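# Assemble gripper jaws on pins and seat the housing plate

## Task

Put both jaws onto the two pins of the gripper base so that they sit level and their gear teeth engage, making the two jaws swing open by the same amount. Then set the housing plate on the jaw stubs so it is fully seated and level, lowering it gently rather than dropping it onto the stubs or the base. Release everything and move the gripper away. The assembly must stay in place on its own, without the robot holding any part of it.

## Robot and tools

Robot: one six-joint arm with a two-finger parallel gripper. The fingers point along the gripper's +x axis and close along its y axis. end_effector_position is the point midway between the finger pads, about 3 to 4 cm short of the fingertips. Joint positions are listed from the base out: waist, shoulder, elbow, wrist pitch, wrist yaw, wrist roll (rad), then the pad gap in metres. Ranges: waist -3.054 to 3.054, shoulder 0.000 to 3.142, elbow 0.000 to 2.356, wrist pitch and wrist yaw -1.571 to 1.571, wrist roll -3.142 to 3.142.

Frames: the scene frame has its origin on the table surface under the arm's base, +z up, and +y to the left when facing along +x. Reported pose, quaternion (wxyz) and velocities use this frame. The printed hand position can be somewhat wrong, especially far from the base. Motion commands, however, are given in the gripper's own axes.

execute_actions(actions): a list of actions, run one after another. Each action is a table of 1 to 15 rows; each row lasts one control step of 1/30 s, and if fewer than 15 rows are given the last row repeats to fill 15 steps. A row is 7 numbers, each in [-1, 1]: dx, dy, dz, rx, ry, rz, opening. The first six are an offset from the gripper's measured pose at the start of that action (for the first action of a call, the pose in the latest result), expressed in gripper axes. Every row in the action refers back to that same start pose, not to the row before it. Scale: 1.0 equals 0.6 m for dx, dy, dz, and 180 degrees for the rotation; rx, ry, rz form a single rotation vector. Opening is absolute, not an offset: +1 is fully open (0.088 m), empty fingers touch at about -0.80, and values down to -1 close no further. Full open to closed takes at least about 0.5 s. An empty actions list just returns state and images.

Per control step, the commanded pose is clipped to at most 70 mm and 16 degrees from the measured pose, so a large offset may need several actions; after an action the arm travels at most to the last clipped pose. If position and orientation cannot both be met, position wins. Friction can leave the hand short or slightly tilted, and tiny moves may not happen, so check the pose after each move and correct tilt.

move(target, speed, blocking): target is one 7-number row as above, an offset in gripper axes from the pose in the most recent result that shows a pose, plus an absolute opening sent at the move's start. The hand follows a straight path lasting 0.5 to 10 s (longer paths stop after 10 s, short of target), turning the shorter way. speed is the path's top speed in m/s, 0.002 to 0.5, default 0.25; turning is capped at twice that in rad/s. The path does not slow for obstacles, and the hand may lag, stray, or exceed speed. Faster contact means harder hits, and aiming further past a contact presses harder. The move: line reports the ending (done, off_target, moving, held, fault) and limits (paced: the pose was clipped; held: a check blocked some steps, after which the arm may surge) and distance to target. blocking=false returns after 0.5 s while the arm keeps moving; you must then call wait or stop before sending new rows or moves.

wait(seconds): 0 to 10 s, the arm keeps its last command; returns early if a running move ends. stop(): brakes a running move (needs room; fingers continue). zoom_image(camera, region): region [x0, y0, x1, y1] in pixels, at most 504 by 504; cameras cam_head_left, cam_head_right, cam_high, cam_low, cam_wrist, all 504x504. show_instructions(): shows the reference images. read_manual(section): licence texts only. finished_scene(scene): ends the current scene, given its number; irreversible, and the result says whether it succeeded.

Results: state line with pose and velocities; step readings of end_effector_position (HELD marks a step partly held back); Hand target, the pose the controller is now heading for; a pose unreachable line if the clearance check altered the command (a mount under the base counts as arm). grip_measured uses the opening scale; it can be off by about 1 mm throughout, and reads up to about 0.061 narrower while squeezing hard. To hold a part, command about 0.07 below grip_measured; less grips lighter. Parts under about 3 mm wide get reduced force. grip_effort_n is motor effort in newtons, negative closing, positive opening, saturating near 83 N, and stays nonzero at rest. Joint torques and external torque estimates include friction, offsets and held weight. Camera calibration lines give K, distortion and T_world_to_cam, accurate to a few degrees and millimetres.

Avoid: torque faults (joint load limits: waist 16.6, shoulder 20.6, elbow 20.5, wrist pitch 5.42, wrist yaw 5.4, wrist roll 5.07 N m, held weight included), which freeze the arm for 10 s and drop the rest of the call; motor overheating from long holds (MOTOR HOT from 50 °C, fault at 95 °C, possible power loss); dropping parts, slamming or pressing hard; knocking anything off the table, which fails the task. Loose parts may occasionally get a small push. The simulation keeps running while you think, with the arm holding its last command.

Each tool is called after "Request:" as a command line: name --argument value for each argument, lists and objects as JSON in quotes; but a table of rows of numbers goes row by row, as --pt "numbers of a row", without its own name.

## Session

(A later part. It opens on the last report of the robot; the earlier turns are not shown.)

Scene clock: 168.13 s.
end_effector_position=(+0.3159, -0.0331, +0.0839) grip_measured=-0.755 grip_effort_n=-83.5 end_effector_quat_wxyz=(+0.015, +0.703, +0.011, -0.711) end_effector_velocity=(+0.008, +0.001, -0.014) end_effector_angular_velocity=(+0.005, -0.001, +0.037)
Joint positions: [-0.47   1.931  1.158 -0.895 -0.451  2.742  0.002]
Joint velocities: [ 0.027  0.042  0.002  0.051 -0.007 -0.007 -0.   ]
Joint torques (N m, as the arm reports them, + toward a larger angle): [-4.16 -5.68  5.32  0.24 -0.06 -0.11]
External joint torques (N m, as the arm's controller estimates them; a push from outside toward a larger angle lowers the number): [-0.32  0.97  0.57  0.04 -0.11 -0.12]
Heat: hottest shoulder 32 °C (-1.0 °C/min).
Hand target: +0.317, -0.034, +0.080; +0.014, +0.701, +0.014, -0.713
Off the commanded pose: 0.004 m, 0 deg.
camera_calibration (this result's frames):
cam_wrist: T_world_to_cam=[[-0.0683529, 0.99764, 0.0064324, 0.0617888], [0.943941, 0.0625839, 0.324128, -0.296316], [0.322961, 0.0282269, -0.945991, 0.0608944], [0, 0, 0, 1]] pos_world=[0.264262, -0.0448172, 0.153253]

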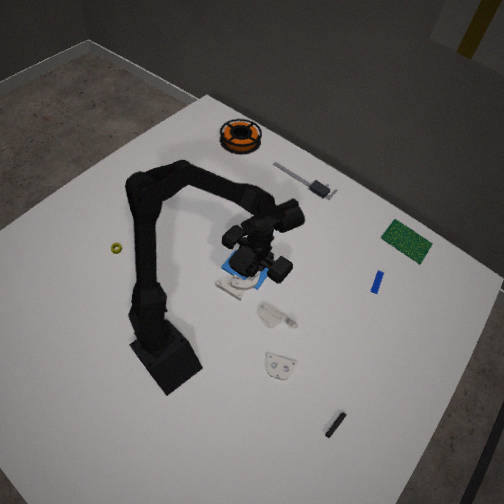

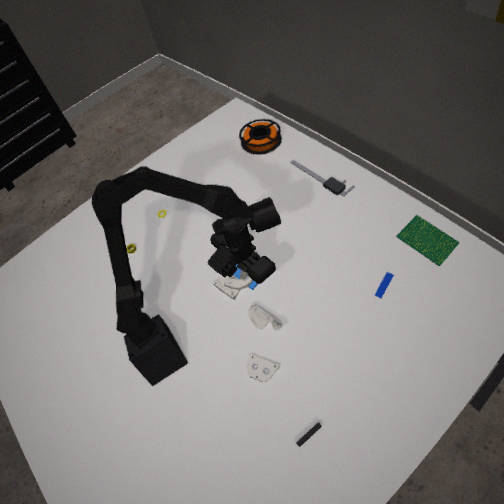

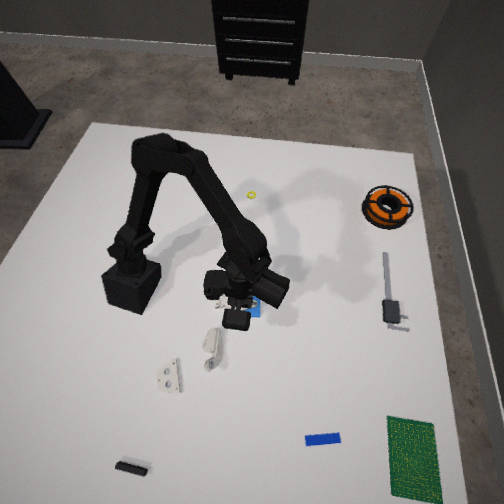

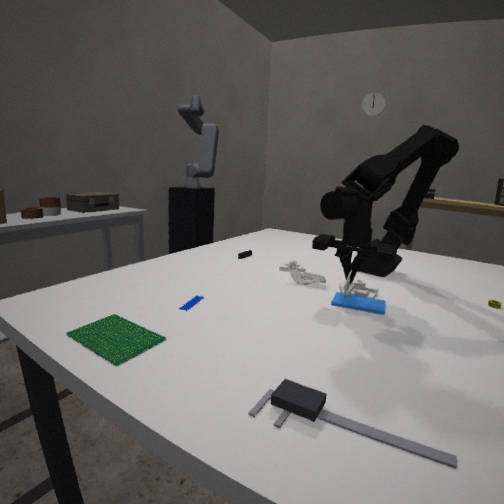

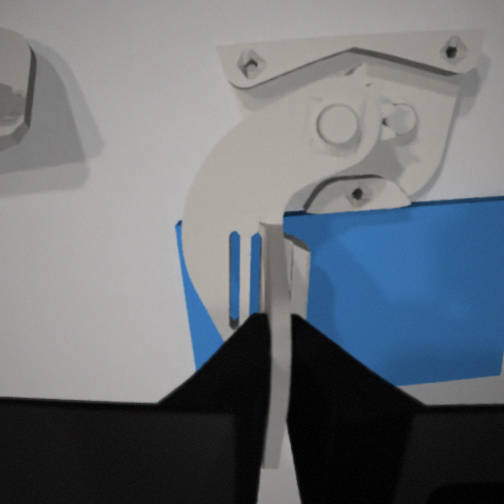

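Request:
execute_actions --actions '[]'

Request:
zoom_image --camera "cam_wrist" --region '[210, 10, 500, 230]'

Scene clock: 172.33 s.
end_effector_position=(+0.3165, -0.0333, +0.0834) grip_measured=-0.755 grip_effort_n=-83.5 end_effector_quat_wxyz=(+0.016, +0.704, +0.012, -0.710) end_effector_velocity=(-0.000, +0.000, -0.001) end_effector_angular_velocity=(+0.006, -0.006, +0.021)
Joint positions: [-0.47   1.933  1.158 -0.891 -0.451  2.742  0.002]
Joint velocities: [-0.002 -0.002 -0.007  0.007 -0.007 -0.022 -0.   ]
Joint torques (N m, as the arm reports them, + toward a larger angle): [-3.91 -5.46  5.3   0.28 -0.07 -0.11]
External joint torques (N m, as the arm's controller estimates them; a push from outside toward a larger angle lowers the number): [-0.27  0.98  0.68  0.07 -0.1  -0.11]
Heat: hottest shoulder 32 °C (+0.0 °C/min).
Hand target: +0.317, -0.034, +0.080; +0.014, +0.701, +0.014, -0.713
Off the commanded pose: 0.003 m, 1 deg.
camera_calibration (this result's frames):
cam_wrist: T_world_to_cam=[[-0.0700548, 0.997527, 0.00566122, 0.0626486], [0.943319, 0.0644002, 0.325579, -0.296563], [0.324409, 0.0281487, -0.945498, 0.0597119], [0, 0, 0, 1]] pos_world=[0.264771, -0.0450758, 0.152657]

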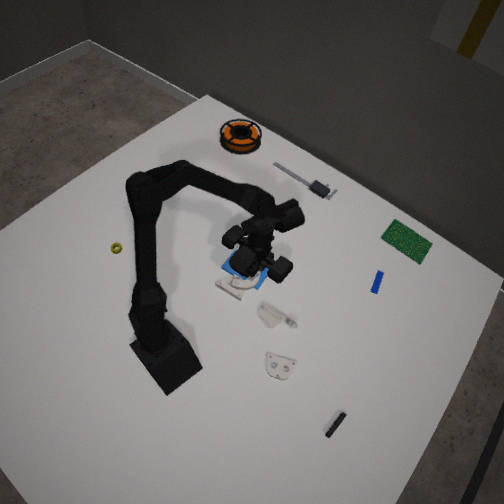

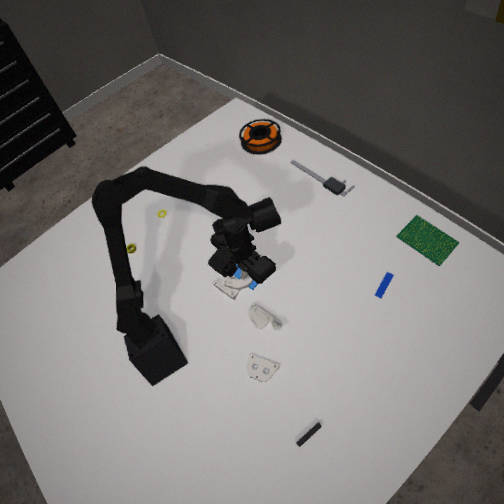

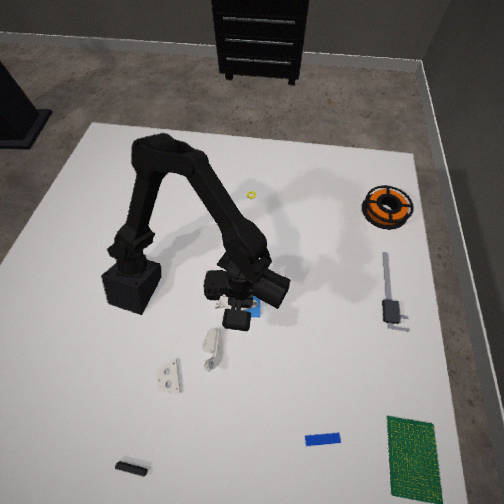

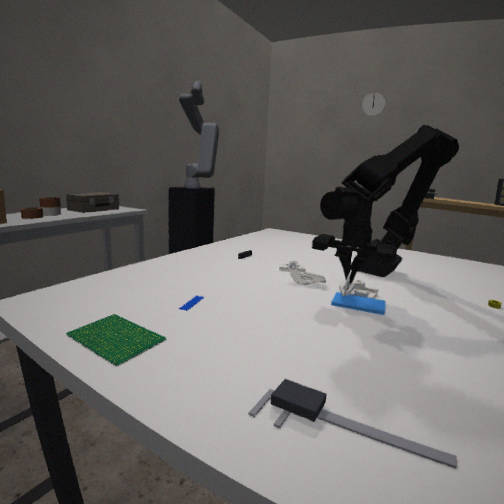

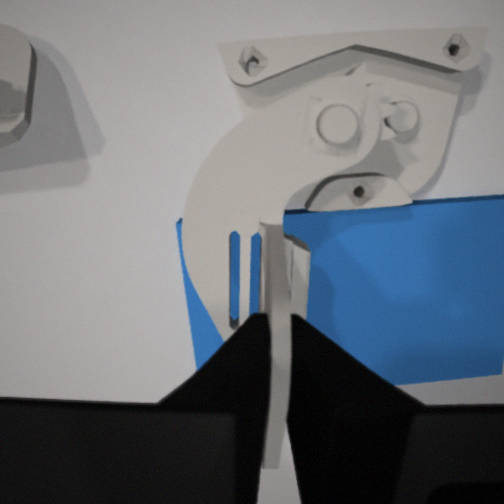

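Region (210, 10, 500, 230) of cam_wrist's 504x504 image, scaled by 1.738, with more detail than that image has; it fills the top 382 rows of this view, and the rest is white.

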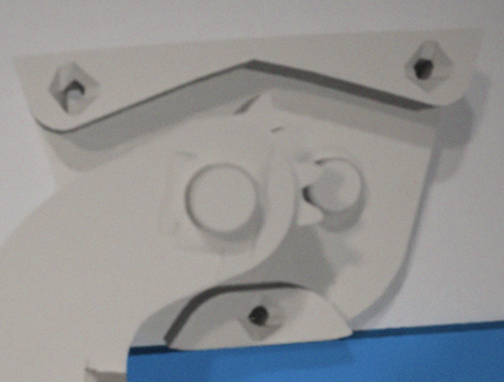

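Request:
execute_actions --actions '[[[0.0067,0.0012,0,0,-0.0027,-0.002,-0.85],[0.0078,0.0017,0.0003,0,-0.0027,-0.002,-0.85],[0.0089,0.0021,0.0006,0,-0.0027,-0.002,-0.85],[0.010,0.0025,0.0009,0,-0.0027,-0.002,-0.85],[0.0111,0.003,0.0012,0,-0.0027,-0.002,-0.85],[0.0122,0.0034,0.0014,0,-0.0027,-0.002,-0.85],[0.0133,0.0038,0.0016,0,-0.0027,-0.002,-0.85],[0.0144,0.0042,0.0018,0,-0.0027,-0.002,-0.85],[0.0155,0.0046,0.002,0,-0.0027,-0.002,-0.85],[0.0166,0.005,0.0022,0,-0.0027,-0.002,-0.85],[0.0177,0.0053,0.0023,0,-0.0027,-0.002,-0.85],[0.0187,0.0056,0.0024,0,-0.0027,-0.002,-0.85]]]'

Scene clock: 191.27 s.
end_effector_position=(+0.3190, -0.0365, +0.0789) grip_measured=-0.755 grip_effort_n=-83.5 end_effector_quat_wxyz=(+0.019, +0.707, +0.012, -0.707) end_effector_velocity=(-0.006, -0.000, -0.008) end_effector_angular_velocity=(+0.015, +0.021, -0.002)
Joint positions: [-0.469  1.946  1.152 -0.862 -0.451  2.742  0.002]
Joint velocities: [ 0.002  0.017 -0.017  0.007 -0.007 -0.007 -0.   ]
Joint torques (N m, as the arm reports them, + toward a larger angle): [-3.88 -5.59  4.06  0.31 -0.07 -0.05]
External joint torques (N m, as the arm's controller estimates them; a push from outside toward a larger angle lowers the number): [-0.22  1.05 -0.62  0.09 -0.1  -0.05]
Heat: hottest shoulder 32 °C (+0.0 °C/min).
Hand target: +0.315, -0.037, +0.072; +0.014, +0.701, +0.014, -0.713
Off the commanded pose: 0.008 m, 1 deg.
Step readings (end_effector_position):
0: (+0.3165, -0.0333, +0.0834)
1: (+0.3165, -0.0333, +0.0834)
2: (+0.3165, -0.0333, +0.0833)
4: (+0.3171, -0.0338, +0.0829)
8: (+0.3185, -0.0349, +0.0819)
15: end_effector_position above
camera_calibration (this result's frames):
cam_wrist: T_world_to_cam=[[-0.0753225, 0.997158, 0.00156978, 0.0679986], [0.939958, 0.0704761, 0.333934, -0.296585], [0.332875, 0.0266283, -0.942595, 0.051739], [0, 0, 0, 1]] pos_world=[0.266677, -0.0482809, 0.147702]

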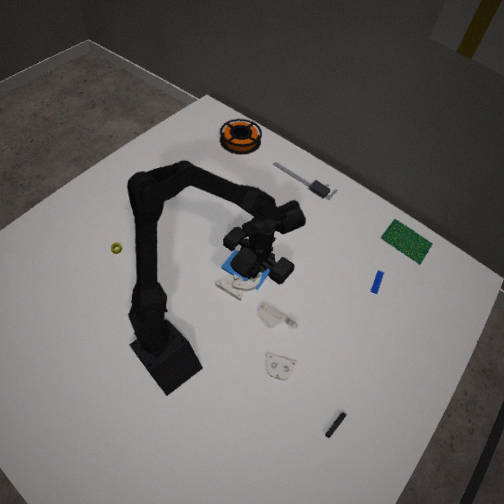

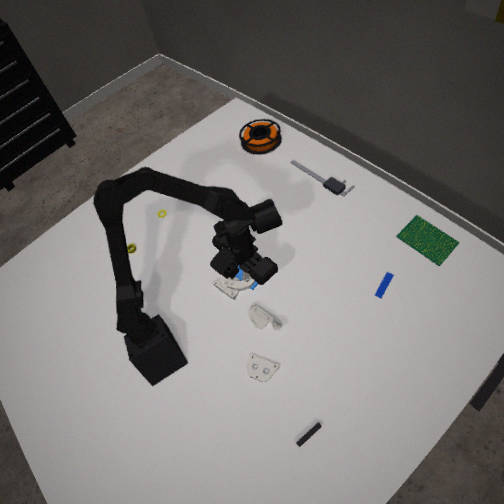

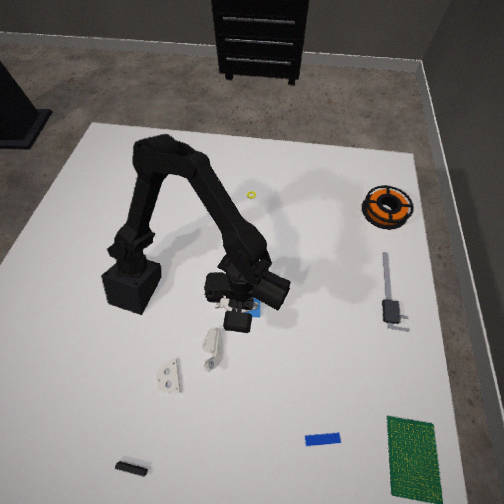

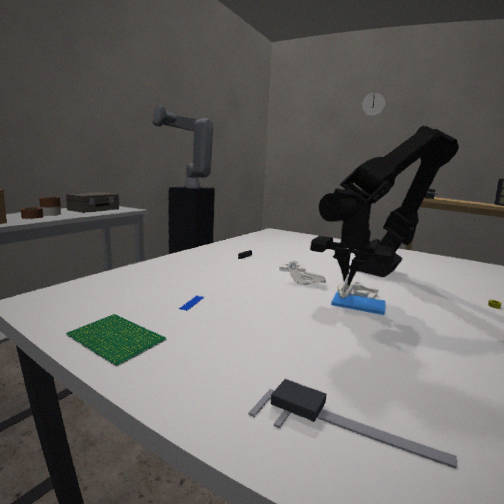

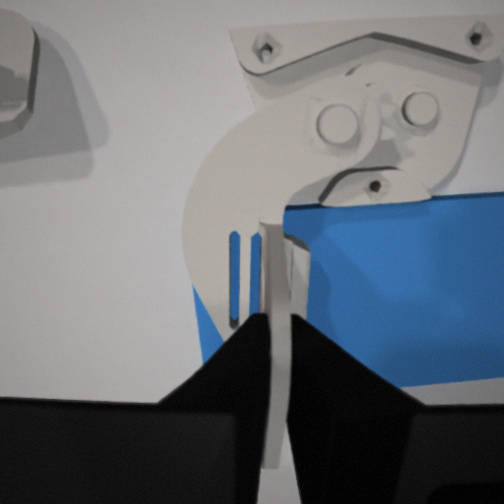

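Request:
execute_actions --actions '[]'

Request:
zoom_image --camera "cam_wrist" --region '[224, 0, 504, 220]'

Scene clock: 192.53 s.
end_effector_position=(+0.3191, -0.0366, +0.0785) grip_measured=-0.755 grip_effort_n=-83.5 end_effector_quat_wxyz=(+0.019, +0.707, +0.012, -0.707) end_effector_velocity=(+0.002, -0.003, +0.002) end_effector_angular_velocity=(-0.011, -0.011, +0.021)
Joint positions: [-0.469  1.946  1.151 -0.86  -0.451  2.742  0.002]
Joint velocities: [-0.007 -0.002  0.002  0.007  0.007 -0.022 -0.   ]
Joint torques (N m, as the arm reports them, + toward a larger angle): [-3.86 -5.54  4.01  0.29 -0.07 -0.05]
External joint torques (N m, as the arm's controller estimates them; a push from outside toward a larger angle lowers the number): [-0.11  0.94 -0.56  0.08 -0.12 -0.05]
Heat: hottest shoulder 32 °C (+0.0 °C/min).
Hand target: +0.315, -0.037, +0.073; +0.014, +0.701, +0.014, -0.713
Off the commanded pose: 0.007 m, 1 deg.
camera_calibration (this result's frames):
cam_wrist: T_world_to_cam=[[-0.0760003, 0.997107, 0.00132349, 0.0683606], [0.939752, 0.0711849, 0.334362, -0.29649], [0.333301, 0.0266554, -0.942444, 0.0511667], [0, 0, 0, 1]] pos_world=[0.266768, -0.0484211, 0.147266]

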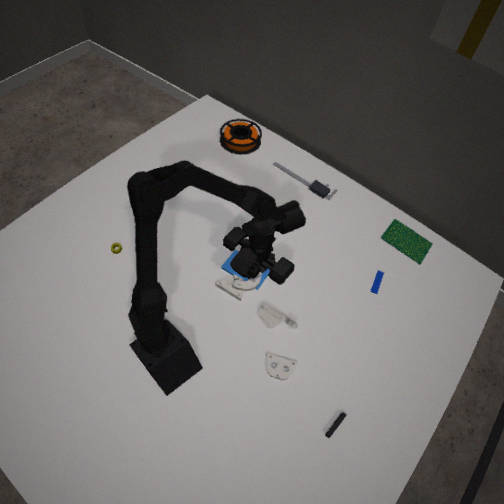

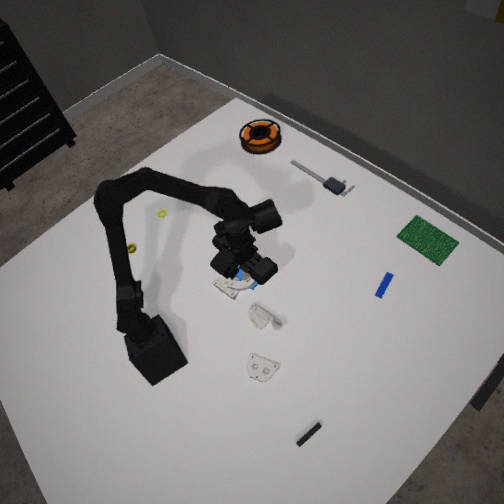

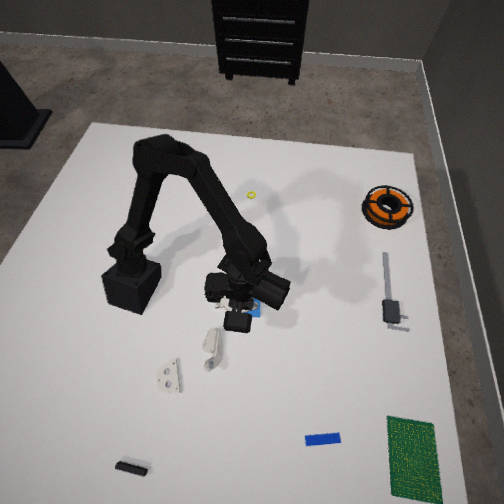

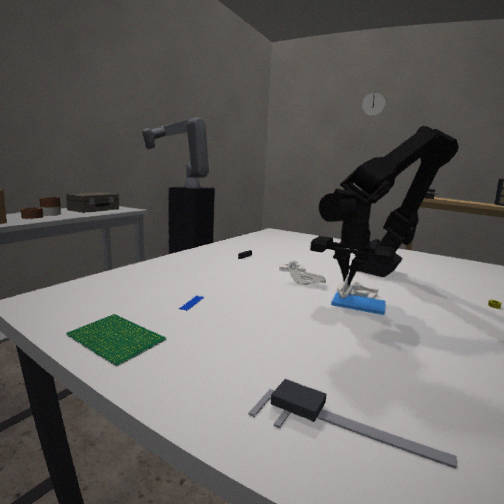

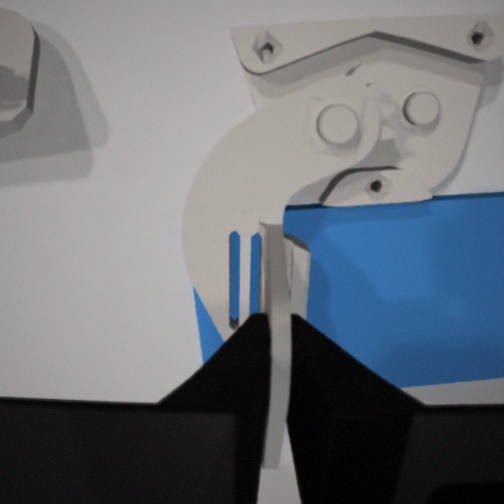

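Region (224, 0, 504, 220) of cam_wrist's 504x504 image, scaled by 1.800, with more detail than that image has; it fills the top 396 rows of this view, and the rest is white.

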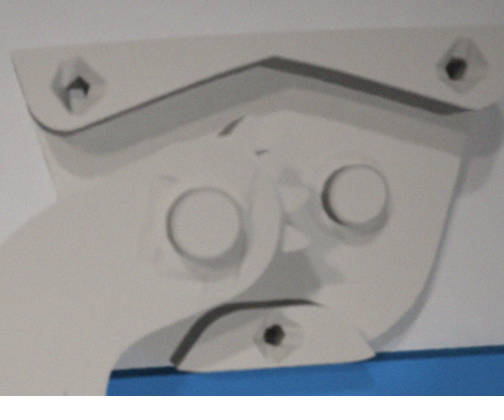

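Request:
execute_actions --actions '[[[0.0109,-0.0001,0.0072,0.0014,-0.0056,-0.0034,-0.85],[0.0112,-0.0002,0.0077,0.0015,-0.0059,-0.0035,-0.85],[0.0116,-0.0004,0.0082,0.0017,-0.0061,-0.0037,-0.85],[0.0119,-0.0005,0.0087,0.0018,-0.0064,-0.0038,-0.85],[0.0123,-0.0006,0.0091,0.0019,-0.0066,-0.004,-0.85],[0.0128,-0.0007,0.0091,0.0019,-0.0066,-0.004,-0.85],[0.0134,-0.0007,0.0091,0.0019,-0.0066,-0.004,-0.85],[0.014,-0.0008,0.0091,0.0019,-0.0066,-0.004,-0.85],[0.0146,-0.0009,0.0091,0.0019,-0.0066,-0.004,-0.85],[0.0153,-0.0009,0.0091,0.0019,-0.0066,-0.004,-0.85],[0.016,-0.001,0.0091,0.0019,-0.0066,-0.004,-0.85]]]'

Request:
zoom_image --camera "cam_wrist" --region '[224, 0, 504, 220]'

Scene clock: 202.33 s.
end_effector_position=(+0.3175, -0.0361, +0.0751) grip_measured=-0.755 grip_effort_n=-83.5 end_effector_quat_wxyz=(+0.020, +0.706, +0.014, -0.708) end_effector_velocity=(+0.003, -0.002, -0.001) end_effector_angular_velocity=(-0.012, -0.011, +0.032)
Joint positions: [-0.465  1.949  1.141 -0.849 -0.451  2.742  0.002]
Joint velocities: [ 0.002  0.002 -0.002  0.022  0.007 -0.022 -0.   ]
Joint torques (N m, as the arm reports them, + toward a larger angle): [-3.86 -5.58  3.98  0.29 -0.08  0.04]
External joint torques (N m, as the arm's controller estimates them; a push from outside toward a larger angle lowers the number): [-0.16  1.02 -0.69  0.05 -0.12  0.04]
Heat: hottest shoulder 32 °C (+0.0 °C/min).
Hand target: +0.313, -0.036, +0.069; +0.013, +0.699, +0.015, -0.714
Off the commanded pose: 0.007 m, 1 deg.
Step readings (end_effector_position):
0: (+0.3191, -0.0366, +0.0785)
1: (+0.3190, -0.0366, +0.0784)
2: (+0.3189, -0.0366, +0.0782)
4: (+0.3185, -0.0366, +0.0779)
8: (+0.3177, -0.0365, +0.0770)
15: end_effector_position above
camera_calibration (this result's frames):
cam_wrist: T_world_to_cam=[[-0.0785453, 0.996905, 0.00346243, 0.0684132], [0.940847, 0.0729794, 0.330878, -0.293935], [0.329601, 0.0292465, -0.943667, 0.0498368], [0, 0, 0, 1]] pos_world=[0.265496, -0.0482078, 0.144049]

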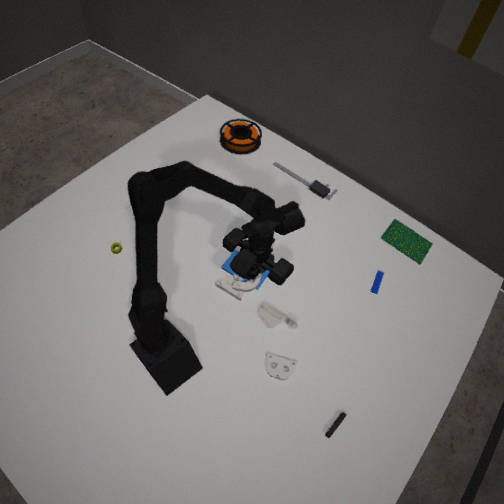

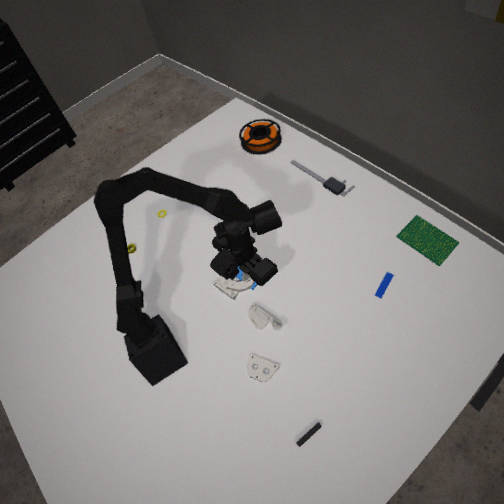

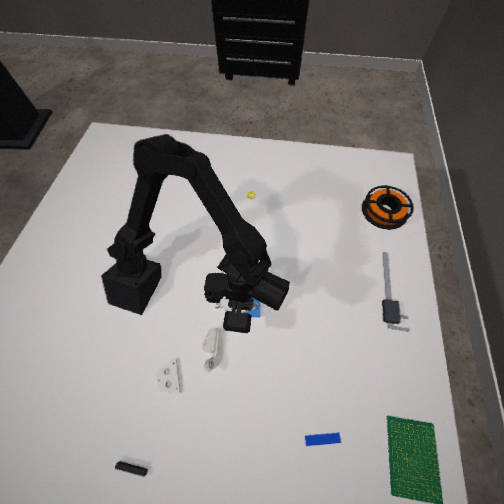

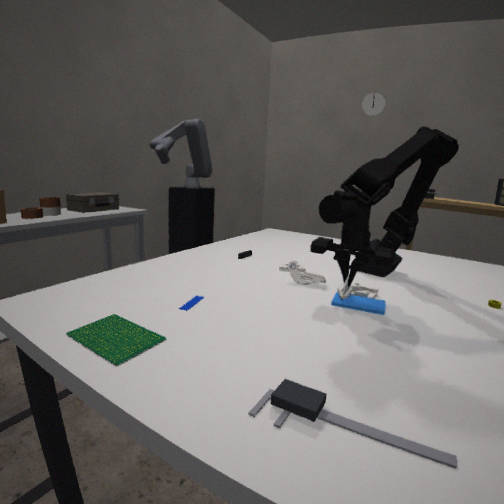

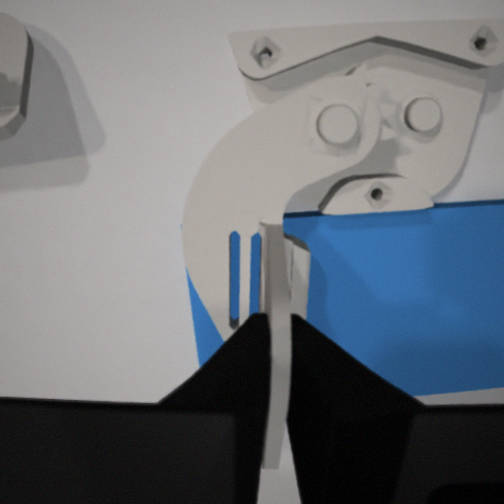

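Region (224, 0, 504, 220) of cam_wrist's 504x504 image, scaled by 1.800, with more detail than that image has; it fills the top 396 rows of this view, and the rest is white.

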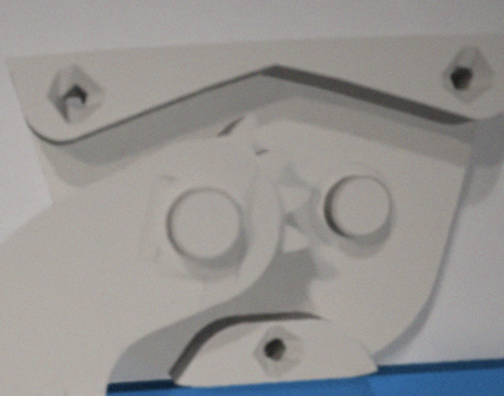

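Request:
execute_actions --actions '[[[0.0112,0,0.0064,0.0027,-0.0055,-0.0035,-0.85],[0.012,0,0.0064,0.0027,-0.0055,-0.0035,-0.85],[0.0128,0,0.0064,0.0027,-0.0055,-0.0035,-0.85],[0.0136,0,0.0064,0.0027,-0.0055,-0.0035,-0.85],[0.0144,0,0.0064,0.0027,-0.0055,-0.0035,-0.85],[0.0152,-0.0001,0.0064,0.0027,-0.0055,-0.0035,-0.85],[0.016,-0.0001,0.0064,0.0027,-0.0055,-0.0035,-0.85],[0.0168,-0.0001,0.0064,0.0027,-0.0055,-0.0035,-0.85],[0.0175,-0.0001,0.0064,0.0027,-0.0055,-0.0035,-0.85],[0.0182,-0.0001,0.0064,0.0027,-0.0055,-0.0035,-0.85],[0.0189,-0.0001,0.0064,0.0027,-0.0055,-0.0035,-0.85],[0.0195,-0.0001,0.0064,0.0027,-0.0055,-0.0035,-0.85],[0.0201,-0.0001,0.0064,0.0027,-0.0055,-0.0035,-0.85]]]'

Scene clock: 210.47 s.
end_effector_position=(+0.3182, -0.0366, +0.0723) grip_measured=-0.755 grip_effort_n=-83.5 end_effector_quat_wxyz=(+0.020, +0.707, +0.013, -0.707) end_effector_velocity=(+0.000, +0.001, +0.001) end_effector_angular_velocity=(+0.004, -0.010, +0.023)
Joint positions: [-0.462  1.952  1.133 -0.832 -0.452  2.748  0.002]
Joint velocities: [-0.002 -0.007 -0.007  0.007 -0.007 -0.022 -0.   ]
Joint torques (N m, as the arm reports them, + toward a larger angle): [-3.42 -4.74  3.69  0.6  -0.1   0.09]
External joint torques (N m, as the arm's controller estimates them; a push from outside toward a larger angle lowers the number): [ 0.23  1.86 -0.9   0.38 -0.14  0.09]
Heat: hottest shoulder 32 °C (+0.0 °C/min).
Hand target: +0.313, -0.036, +0.063; +0.013, +0.699, +0.015, -0.714
Off the commanded pose: 0.010 m, 2 deg.
Step readings (end_effector_position):
0: (+0.3176, -0.0362, +0.0750)
1: (+0.3176, -0.0362, +0.0749)
2: (+0.3177, -0.0362, +0.0749)
4: (+0.3180, -0.0363, +0.0743)
8: (+0.3179, -0.0364, +0.0733)
15: end_effector_position above
camera_calibration (this result's frames):
cam_wrist: T_world_to_cam=[[-0.0780184, 0.996951, 0.00142508, 0.0689595], [0.939245, 0.0730231, 0.335391, -0.293401], [0.334264, 0.0275052, -0.942078, 0.045354], [0, 0, 0, 1]] pos_world=[0.265796, -0.0485716, 0.141033]

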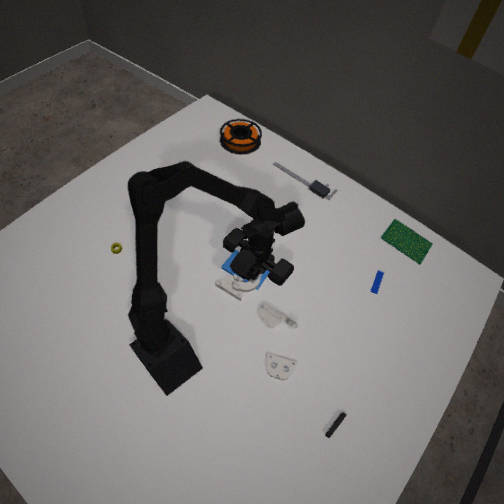

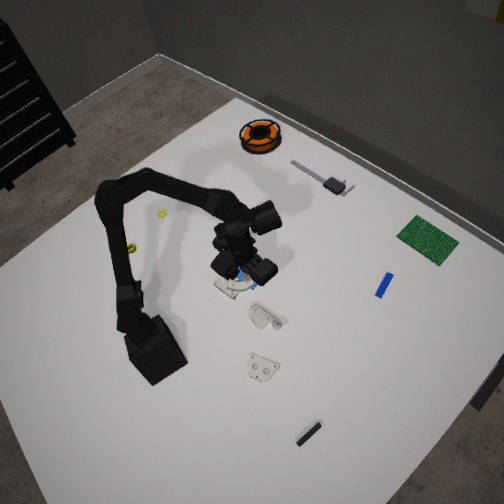

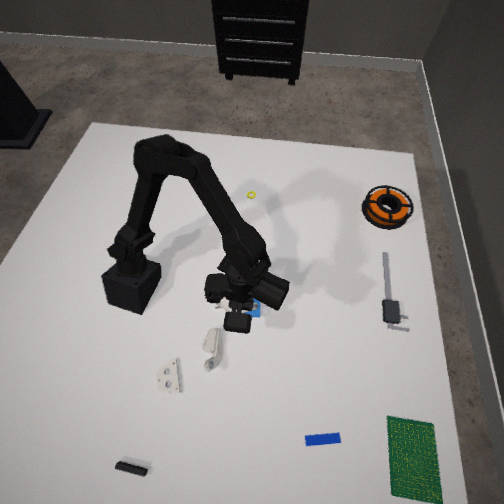

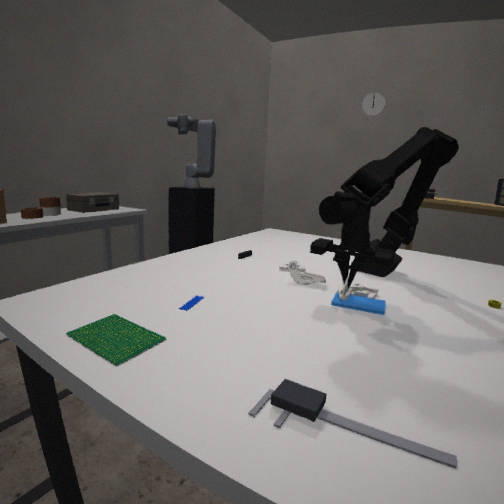

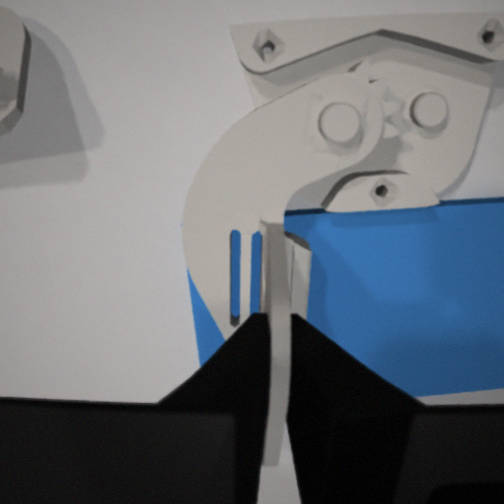

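Request:
zoom_image --camera "cam_wrist" --region '[224, 0, 504, 220]'

Region (224, 0, 504, 220) of cam_wrist's 504x504 image, scaled by 1.800, with more detail than that image has; it fills the top 396 rows of this view, and the rest is white.

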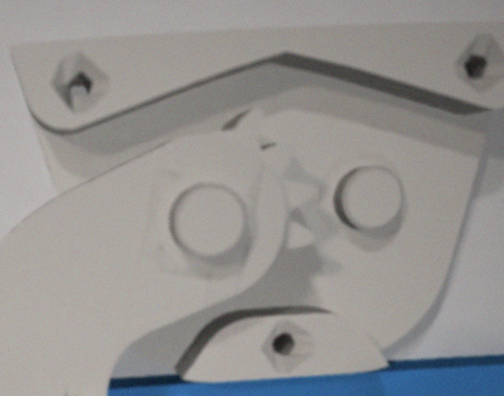

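Request:
execute_actions --actions '[[[0.0153,-0.0013,0.008,0.0027,-0.0073,-0.0044,-0.85],[0.0153,-0.0015,0.0084,0.0029,-0.0076,-0.0047,-0.85],[0.0153,-0.0018,0.0089,0.0031,-0.008,-0.0049,-0.85],[0.0153,-0.0021,0.0093,0.0033,-0.0084,-0.0051,-0.85],[0.0153,-0.0024,0.0097,0.0034,-0.0088,-0.0054,-0.85],[0.0153,-0.0026,0.0101,0.0036,-0.0091,-0.0056,-0.85],[0.0153,-0.0029,0.0106,0.0038,-0.0095,-0.0059,-0.85],[0.0153,-0.0032,0.011,0.004,-0.0099,-0.0061,-0.85]]]'

Request:
zoom_image --camera "cam_wrist" --region '[224, 0, 504, 220]'

Scene clock: 222.53 s.
end_effector_position=(+0.3177, -0.0365, +0.0721) grip_measured=-0.755 grip_effort_n=-83.5 end_effector_quat_wxyz=(+0.019, +0.707, +0.013, -0.707) end_effector_velocity=(-0.001, +0.000, +0.003) end_effector_angular_velocity=(+0.007, -0.004, -0.015)
Joint positions: [-0.462  1.952  1.133 -0.833 -0.452  2.749  0.002]
Joint velocities: [-0.007 -0.007 -0.002 -0.007 -0.007  0.007 -0.   ]
Joint torques (N m, as the arm reports them, + toward a larger angle): [-3.4  -4.77  3.69  0.   -0.18  0.08]
External joint torques (N m, as the arm's controller estimates them; a push from outside toward a larger angle lowers the number): [ 0.3   1.79 -0.86 -0.2  -0.22  0.08]
Heat: hottest shoulder 32 °C (+0.0 °C/min).
Hand target: +0.311, -0.035, +0.063; +0.009, +0.696, +0.015, -0.718
Off the commanded pose: 0.011 m, 2 deg.
Step readings (end_effector_position):
0: (+0.3181, -0.0367, +0.0721)
1: (+0.3181, -0.0366, +0.0721)
2: (+0.3181, -0.0366, +0.0721)
4: (+0.3181, -0.0366, +0.0721)
8: (+0.3179, -0.0365, +0.0721)
15: end_effector_position above
camera_calibration (this result's frames):
cam_wrist: T_world_to_cam=[[-0.0764115, 0.997073, 0.00247827, 0.0681965], [0.939853, 0.0711959, 0.334078, -0.293097], [0.332924, 0.0278566, -0.942542, 0.0458299], [0, 0, 0, 1]] pos_world=[0.265421, -0.0484063, 0.140945]

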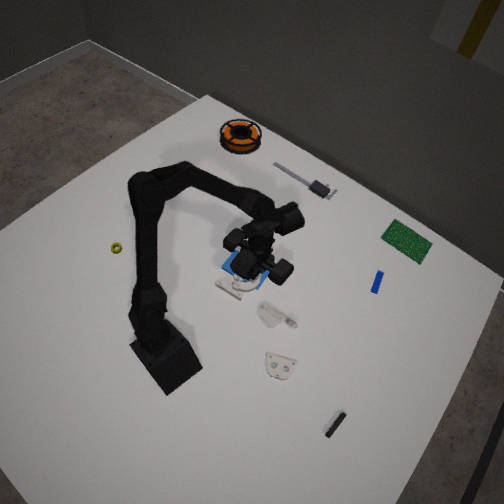

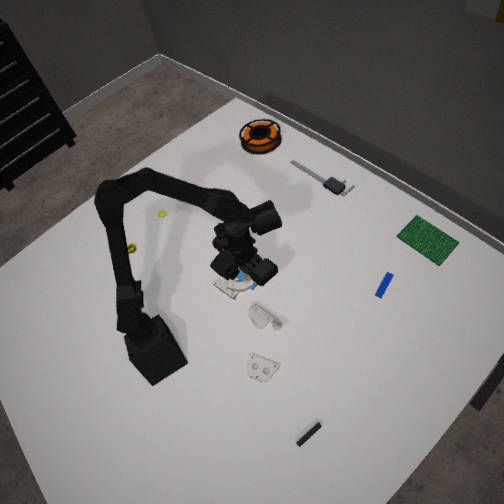

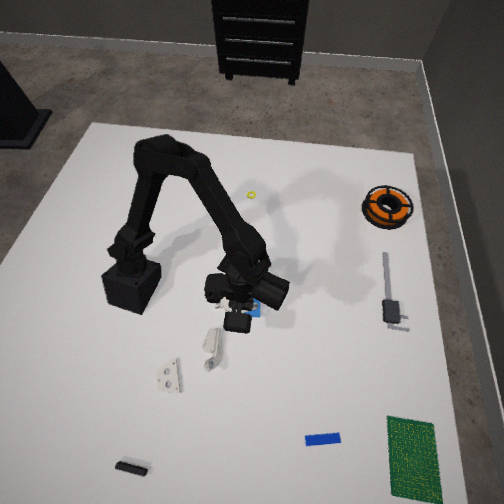

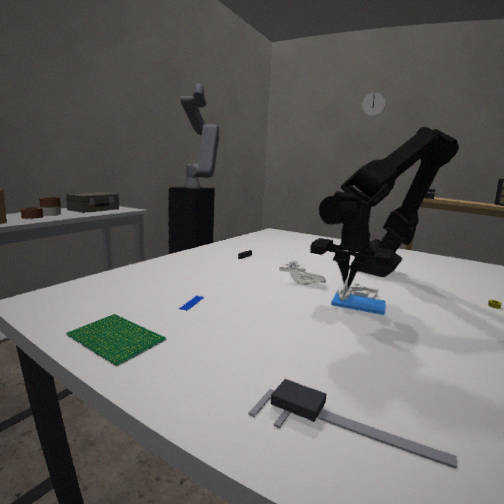

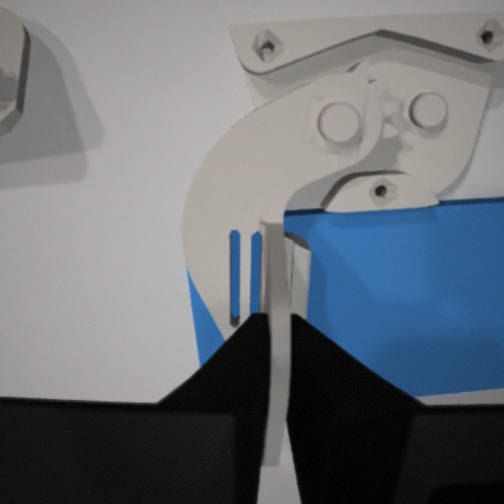

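Region (224, 0, 504, 220) of cam_wrist's 504x504 image, scaled by 1.800, with more detail than that image has; it fills the top 396 rows of this view, and the rest is white.

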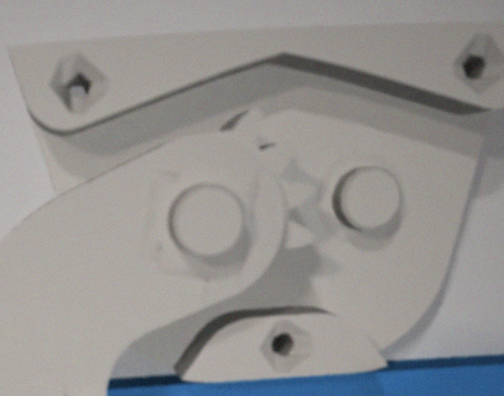

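Request:
zoom_image --camera "cam_low" --region '[320, 265, 400, 320]'

Request:
zoom_image --camera "cam_head_right" --region '[200, 255, 270, 310]'

Region (320, 265, 400, 320) of cam_low's 504x504 image, scaled by 6.300, with more detail than that image has; it fills the top 346 rows of this view, and the rest is white.

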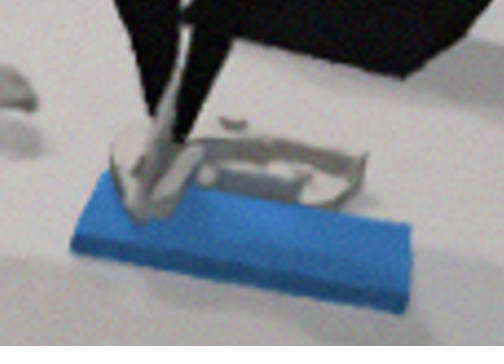

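Region (200, 255, 270, 310) of cam_head_right's 504x504 image, scaled by 7.200, with more detail than that image has; it fills the top 396 rows of this view, and the rest is white.

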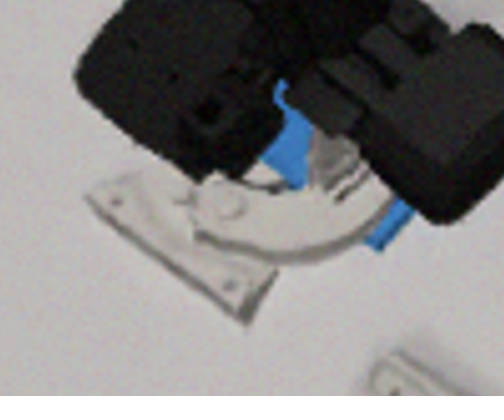

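Request:
zoom_image --camera "cam_wrist" --region '[300, 60, 460, 170]'

Region (300, 60, 460, 170) of cam_wrist's 504x504 image, scaled by 3.150, with more detail than that image has; it fills the top 346 rows of this view, and the rest is white.

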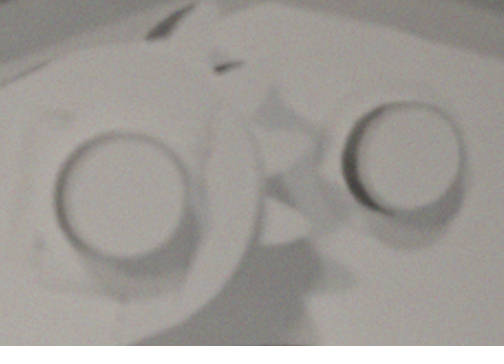

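Request:
execute_actions --actions '[[[0.008,-0.0024,0.007,0.0025,-0.006,-0.004,-0.83],[0.002,-0.0022,0.0042,0.0017,-0.0036,-0.0023,-0.81],[0,-0.0022,0.0034,0.0015,-0.003,-0.0019,-0.79],[0,-0.0022,0.0034,0.0015,-0.003,-0.0019,-0.775],[0,-0.0022,0.0034,0.0015,-0.003,-0.0019,-0.76],[0,-0.0022,0.0034,0.0015,-0.003,-0.0019,-0.745],[0,-0.0022,0.0034,0.0015,-0.003,-0.0019,-0.73],[0,-0.0022,0.0034,0.0015,-0.003,-0.0019,-0.715],[0,-0.0022,0.0034,0.0015,-0.003,-0.0019,-0.70],[0,-0.0022,0.0034,0.0015,-0.003,-0.0019,-0.68],[0,-0.0022,0.0034,0.0015,-0.003,-0.0019,-0.64],[0,-0.0022,0.0034,0.0015,-0.003,-0.0019,-0.58],[0,-0.0022,0.0034,0.0015,-0.003,-0.0019,-0.5]]]'

Request:
zoom_image --camera "cam_wrist" --region '[224, 0, 504, 220]'

Scene clock: 240.70 s.
end_effector_position=(+0.3156, -0.0360, +0.0723) grip_measured=-0.558 grip_effort_n=12.8 end_effector_quat_wxyz=(+0.016, +0.704, +0.012, -0.710) end_effector_velocity=(-0.003, +0.003, -0.000) end_effector_angular_velocity=(+0.024, +0.002, -0.000)
Joint positions: [-0.463  1.952  1.133 -0.843 -0.452  2.749  0.012]
Joint velocities: [-0.002 -0.002 -0.007 -0.007 -0.022 -0.007  0.032]
Joint torques (N m, as the arm reports them, + toward a larger angle): [-3.95 -7.15  4.99  0.03 -0.04 -0.02]
External joint torques (N m, as the arm's controller estimates them; a push from outside toward a larger angle lowers the number): [-0.3  -0.64  0.45 -0.17 -0.08 -0.02]
Heat: hottest shoulder 31 °C (-1.0 °C/min).
Hand target: +0.316, -0.035, +0.072; +0.015, +0.703, +0.013, -0.710
Off the commanded pose: 0.001 m, 0 deg.
Step readings (end_effector_position):
0: (+0.3177, -0.0365, +0.0721)
1: (+0.3177, -0.0365, +0.0721)
2: (+0.3176, -0.0364, +0.0721)
4: (+0.3167, -0.0363, +0.0723)
8: (+0.3161, -0.0362, +0.0723)
15: end_effector_position above
camera_calibration (this result's frames):
cam_wrist: T_world_to_cam=[[-0.0706235, 0.997483, 0.00628322, 0.0655314], [0.943046, 0.0647138, 0.326308, -0.291912], [0.32508, 0.0289704, -0.945243, 0.0493787], [0, 0, 0, 1]] pos_world=[0.263862, -0.0479063, 0.141516]

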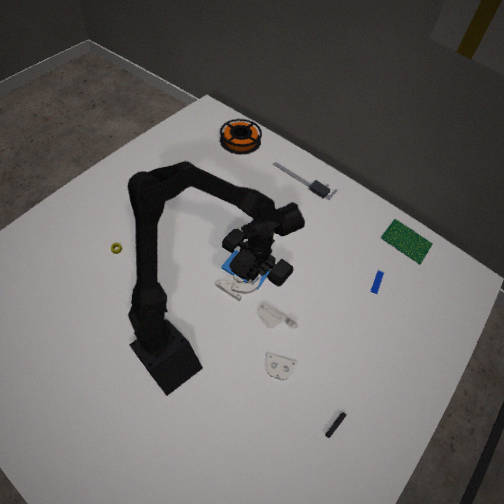

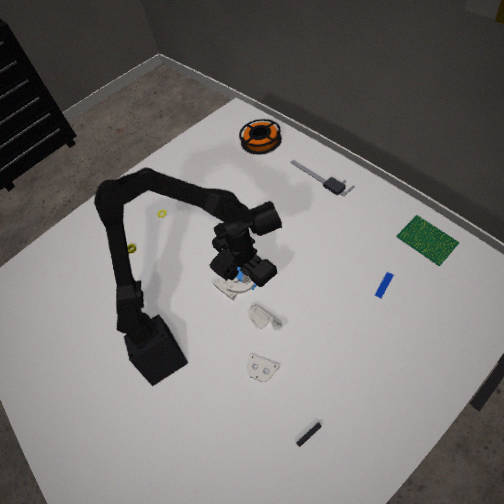

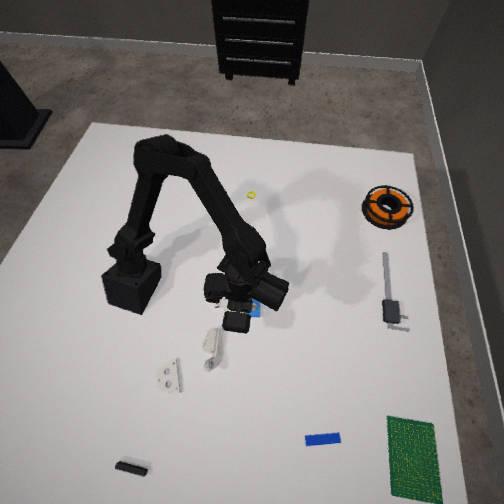

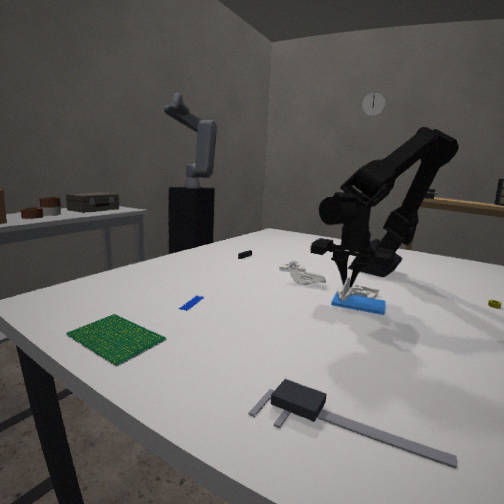

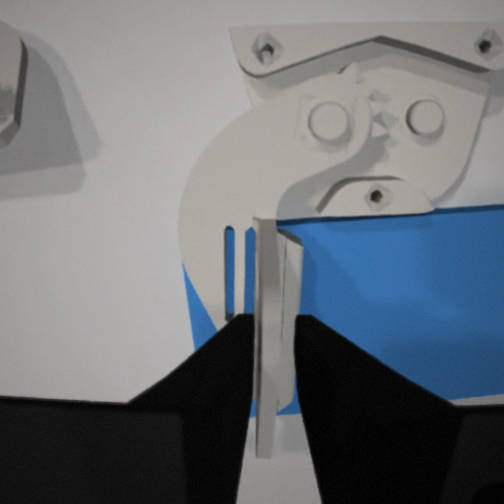

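Region (224, 0, 504, 220) of cam_wrist's 504x504 image, scaled by 1.800, with more detail than that image has; it fills the top 396 rows of this view, and the rest is white.

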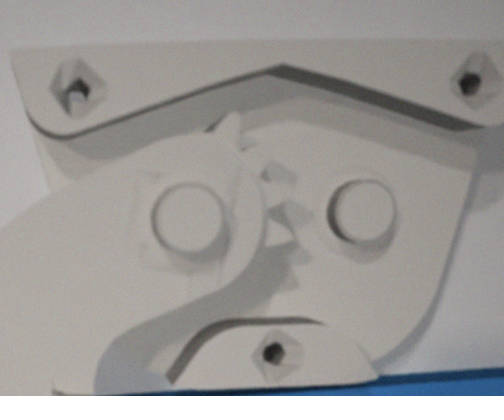

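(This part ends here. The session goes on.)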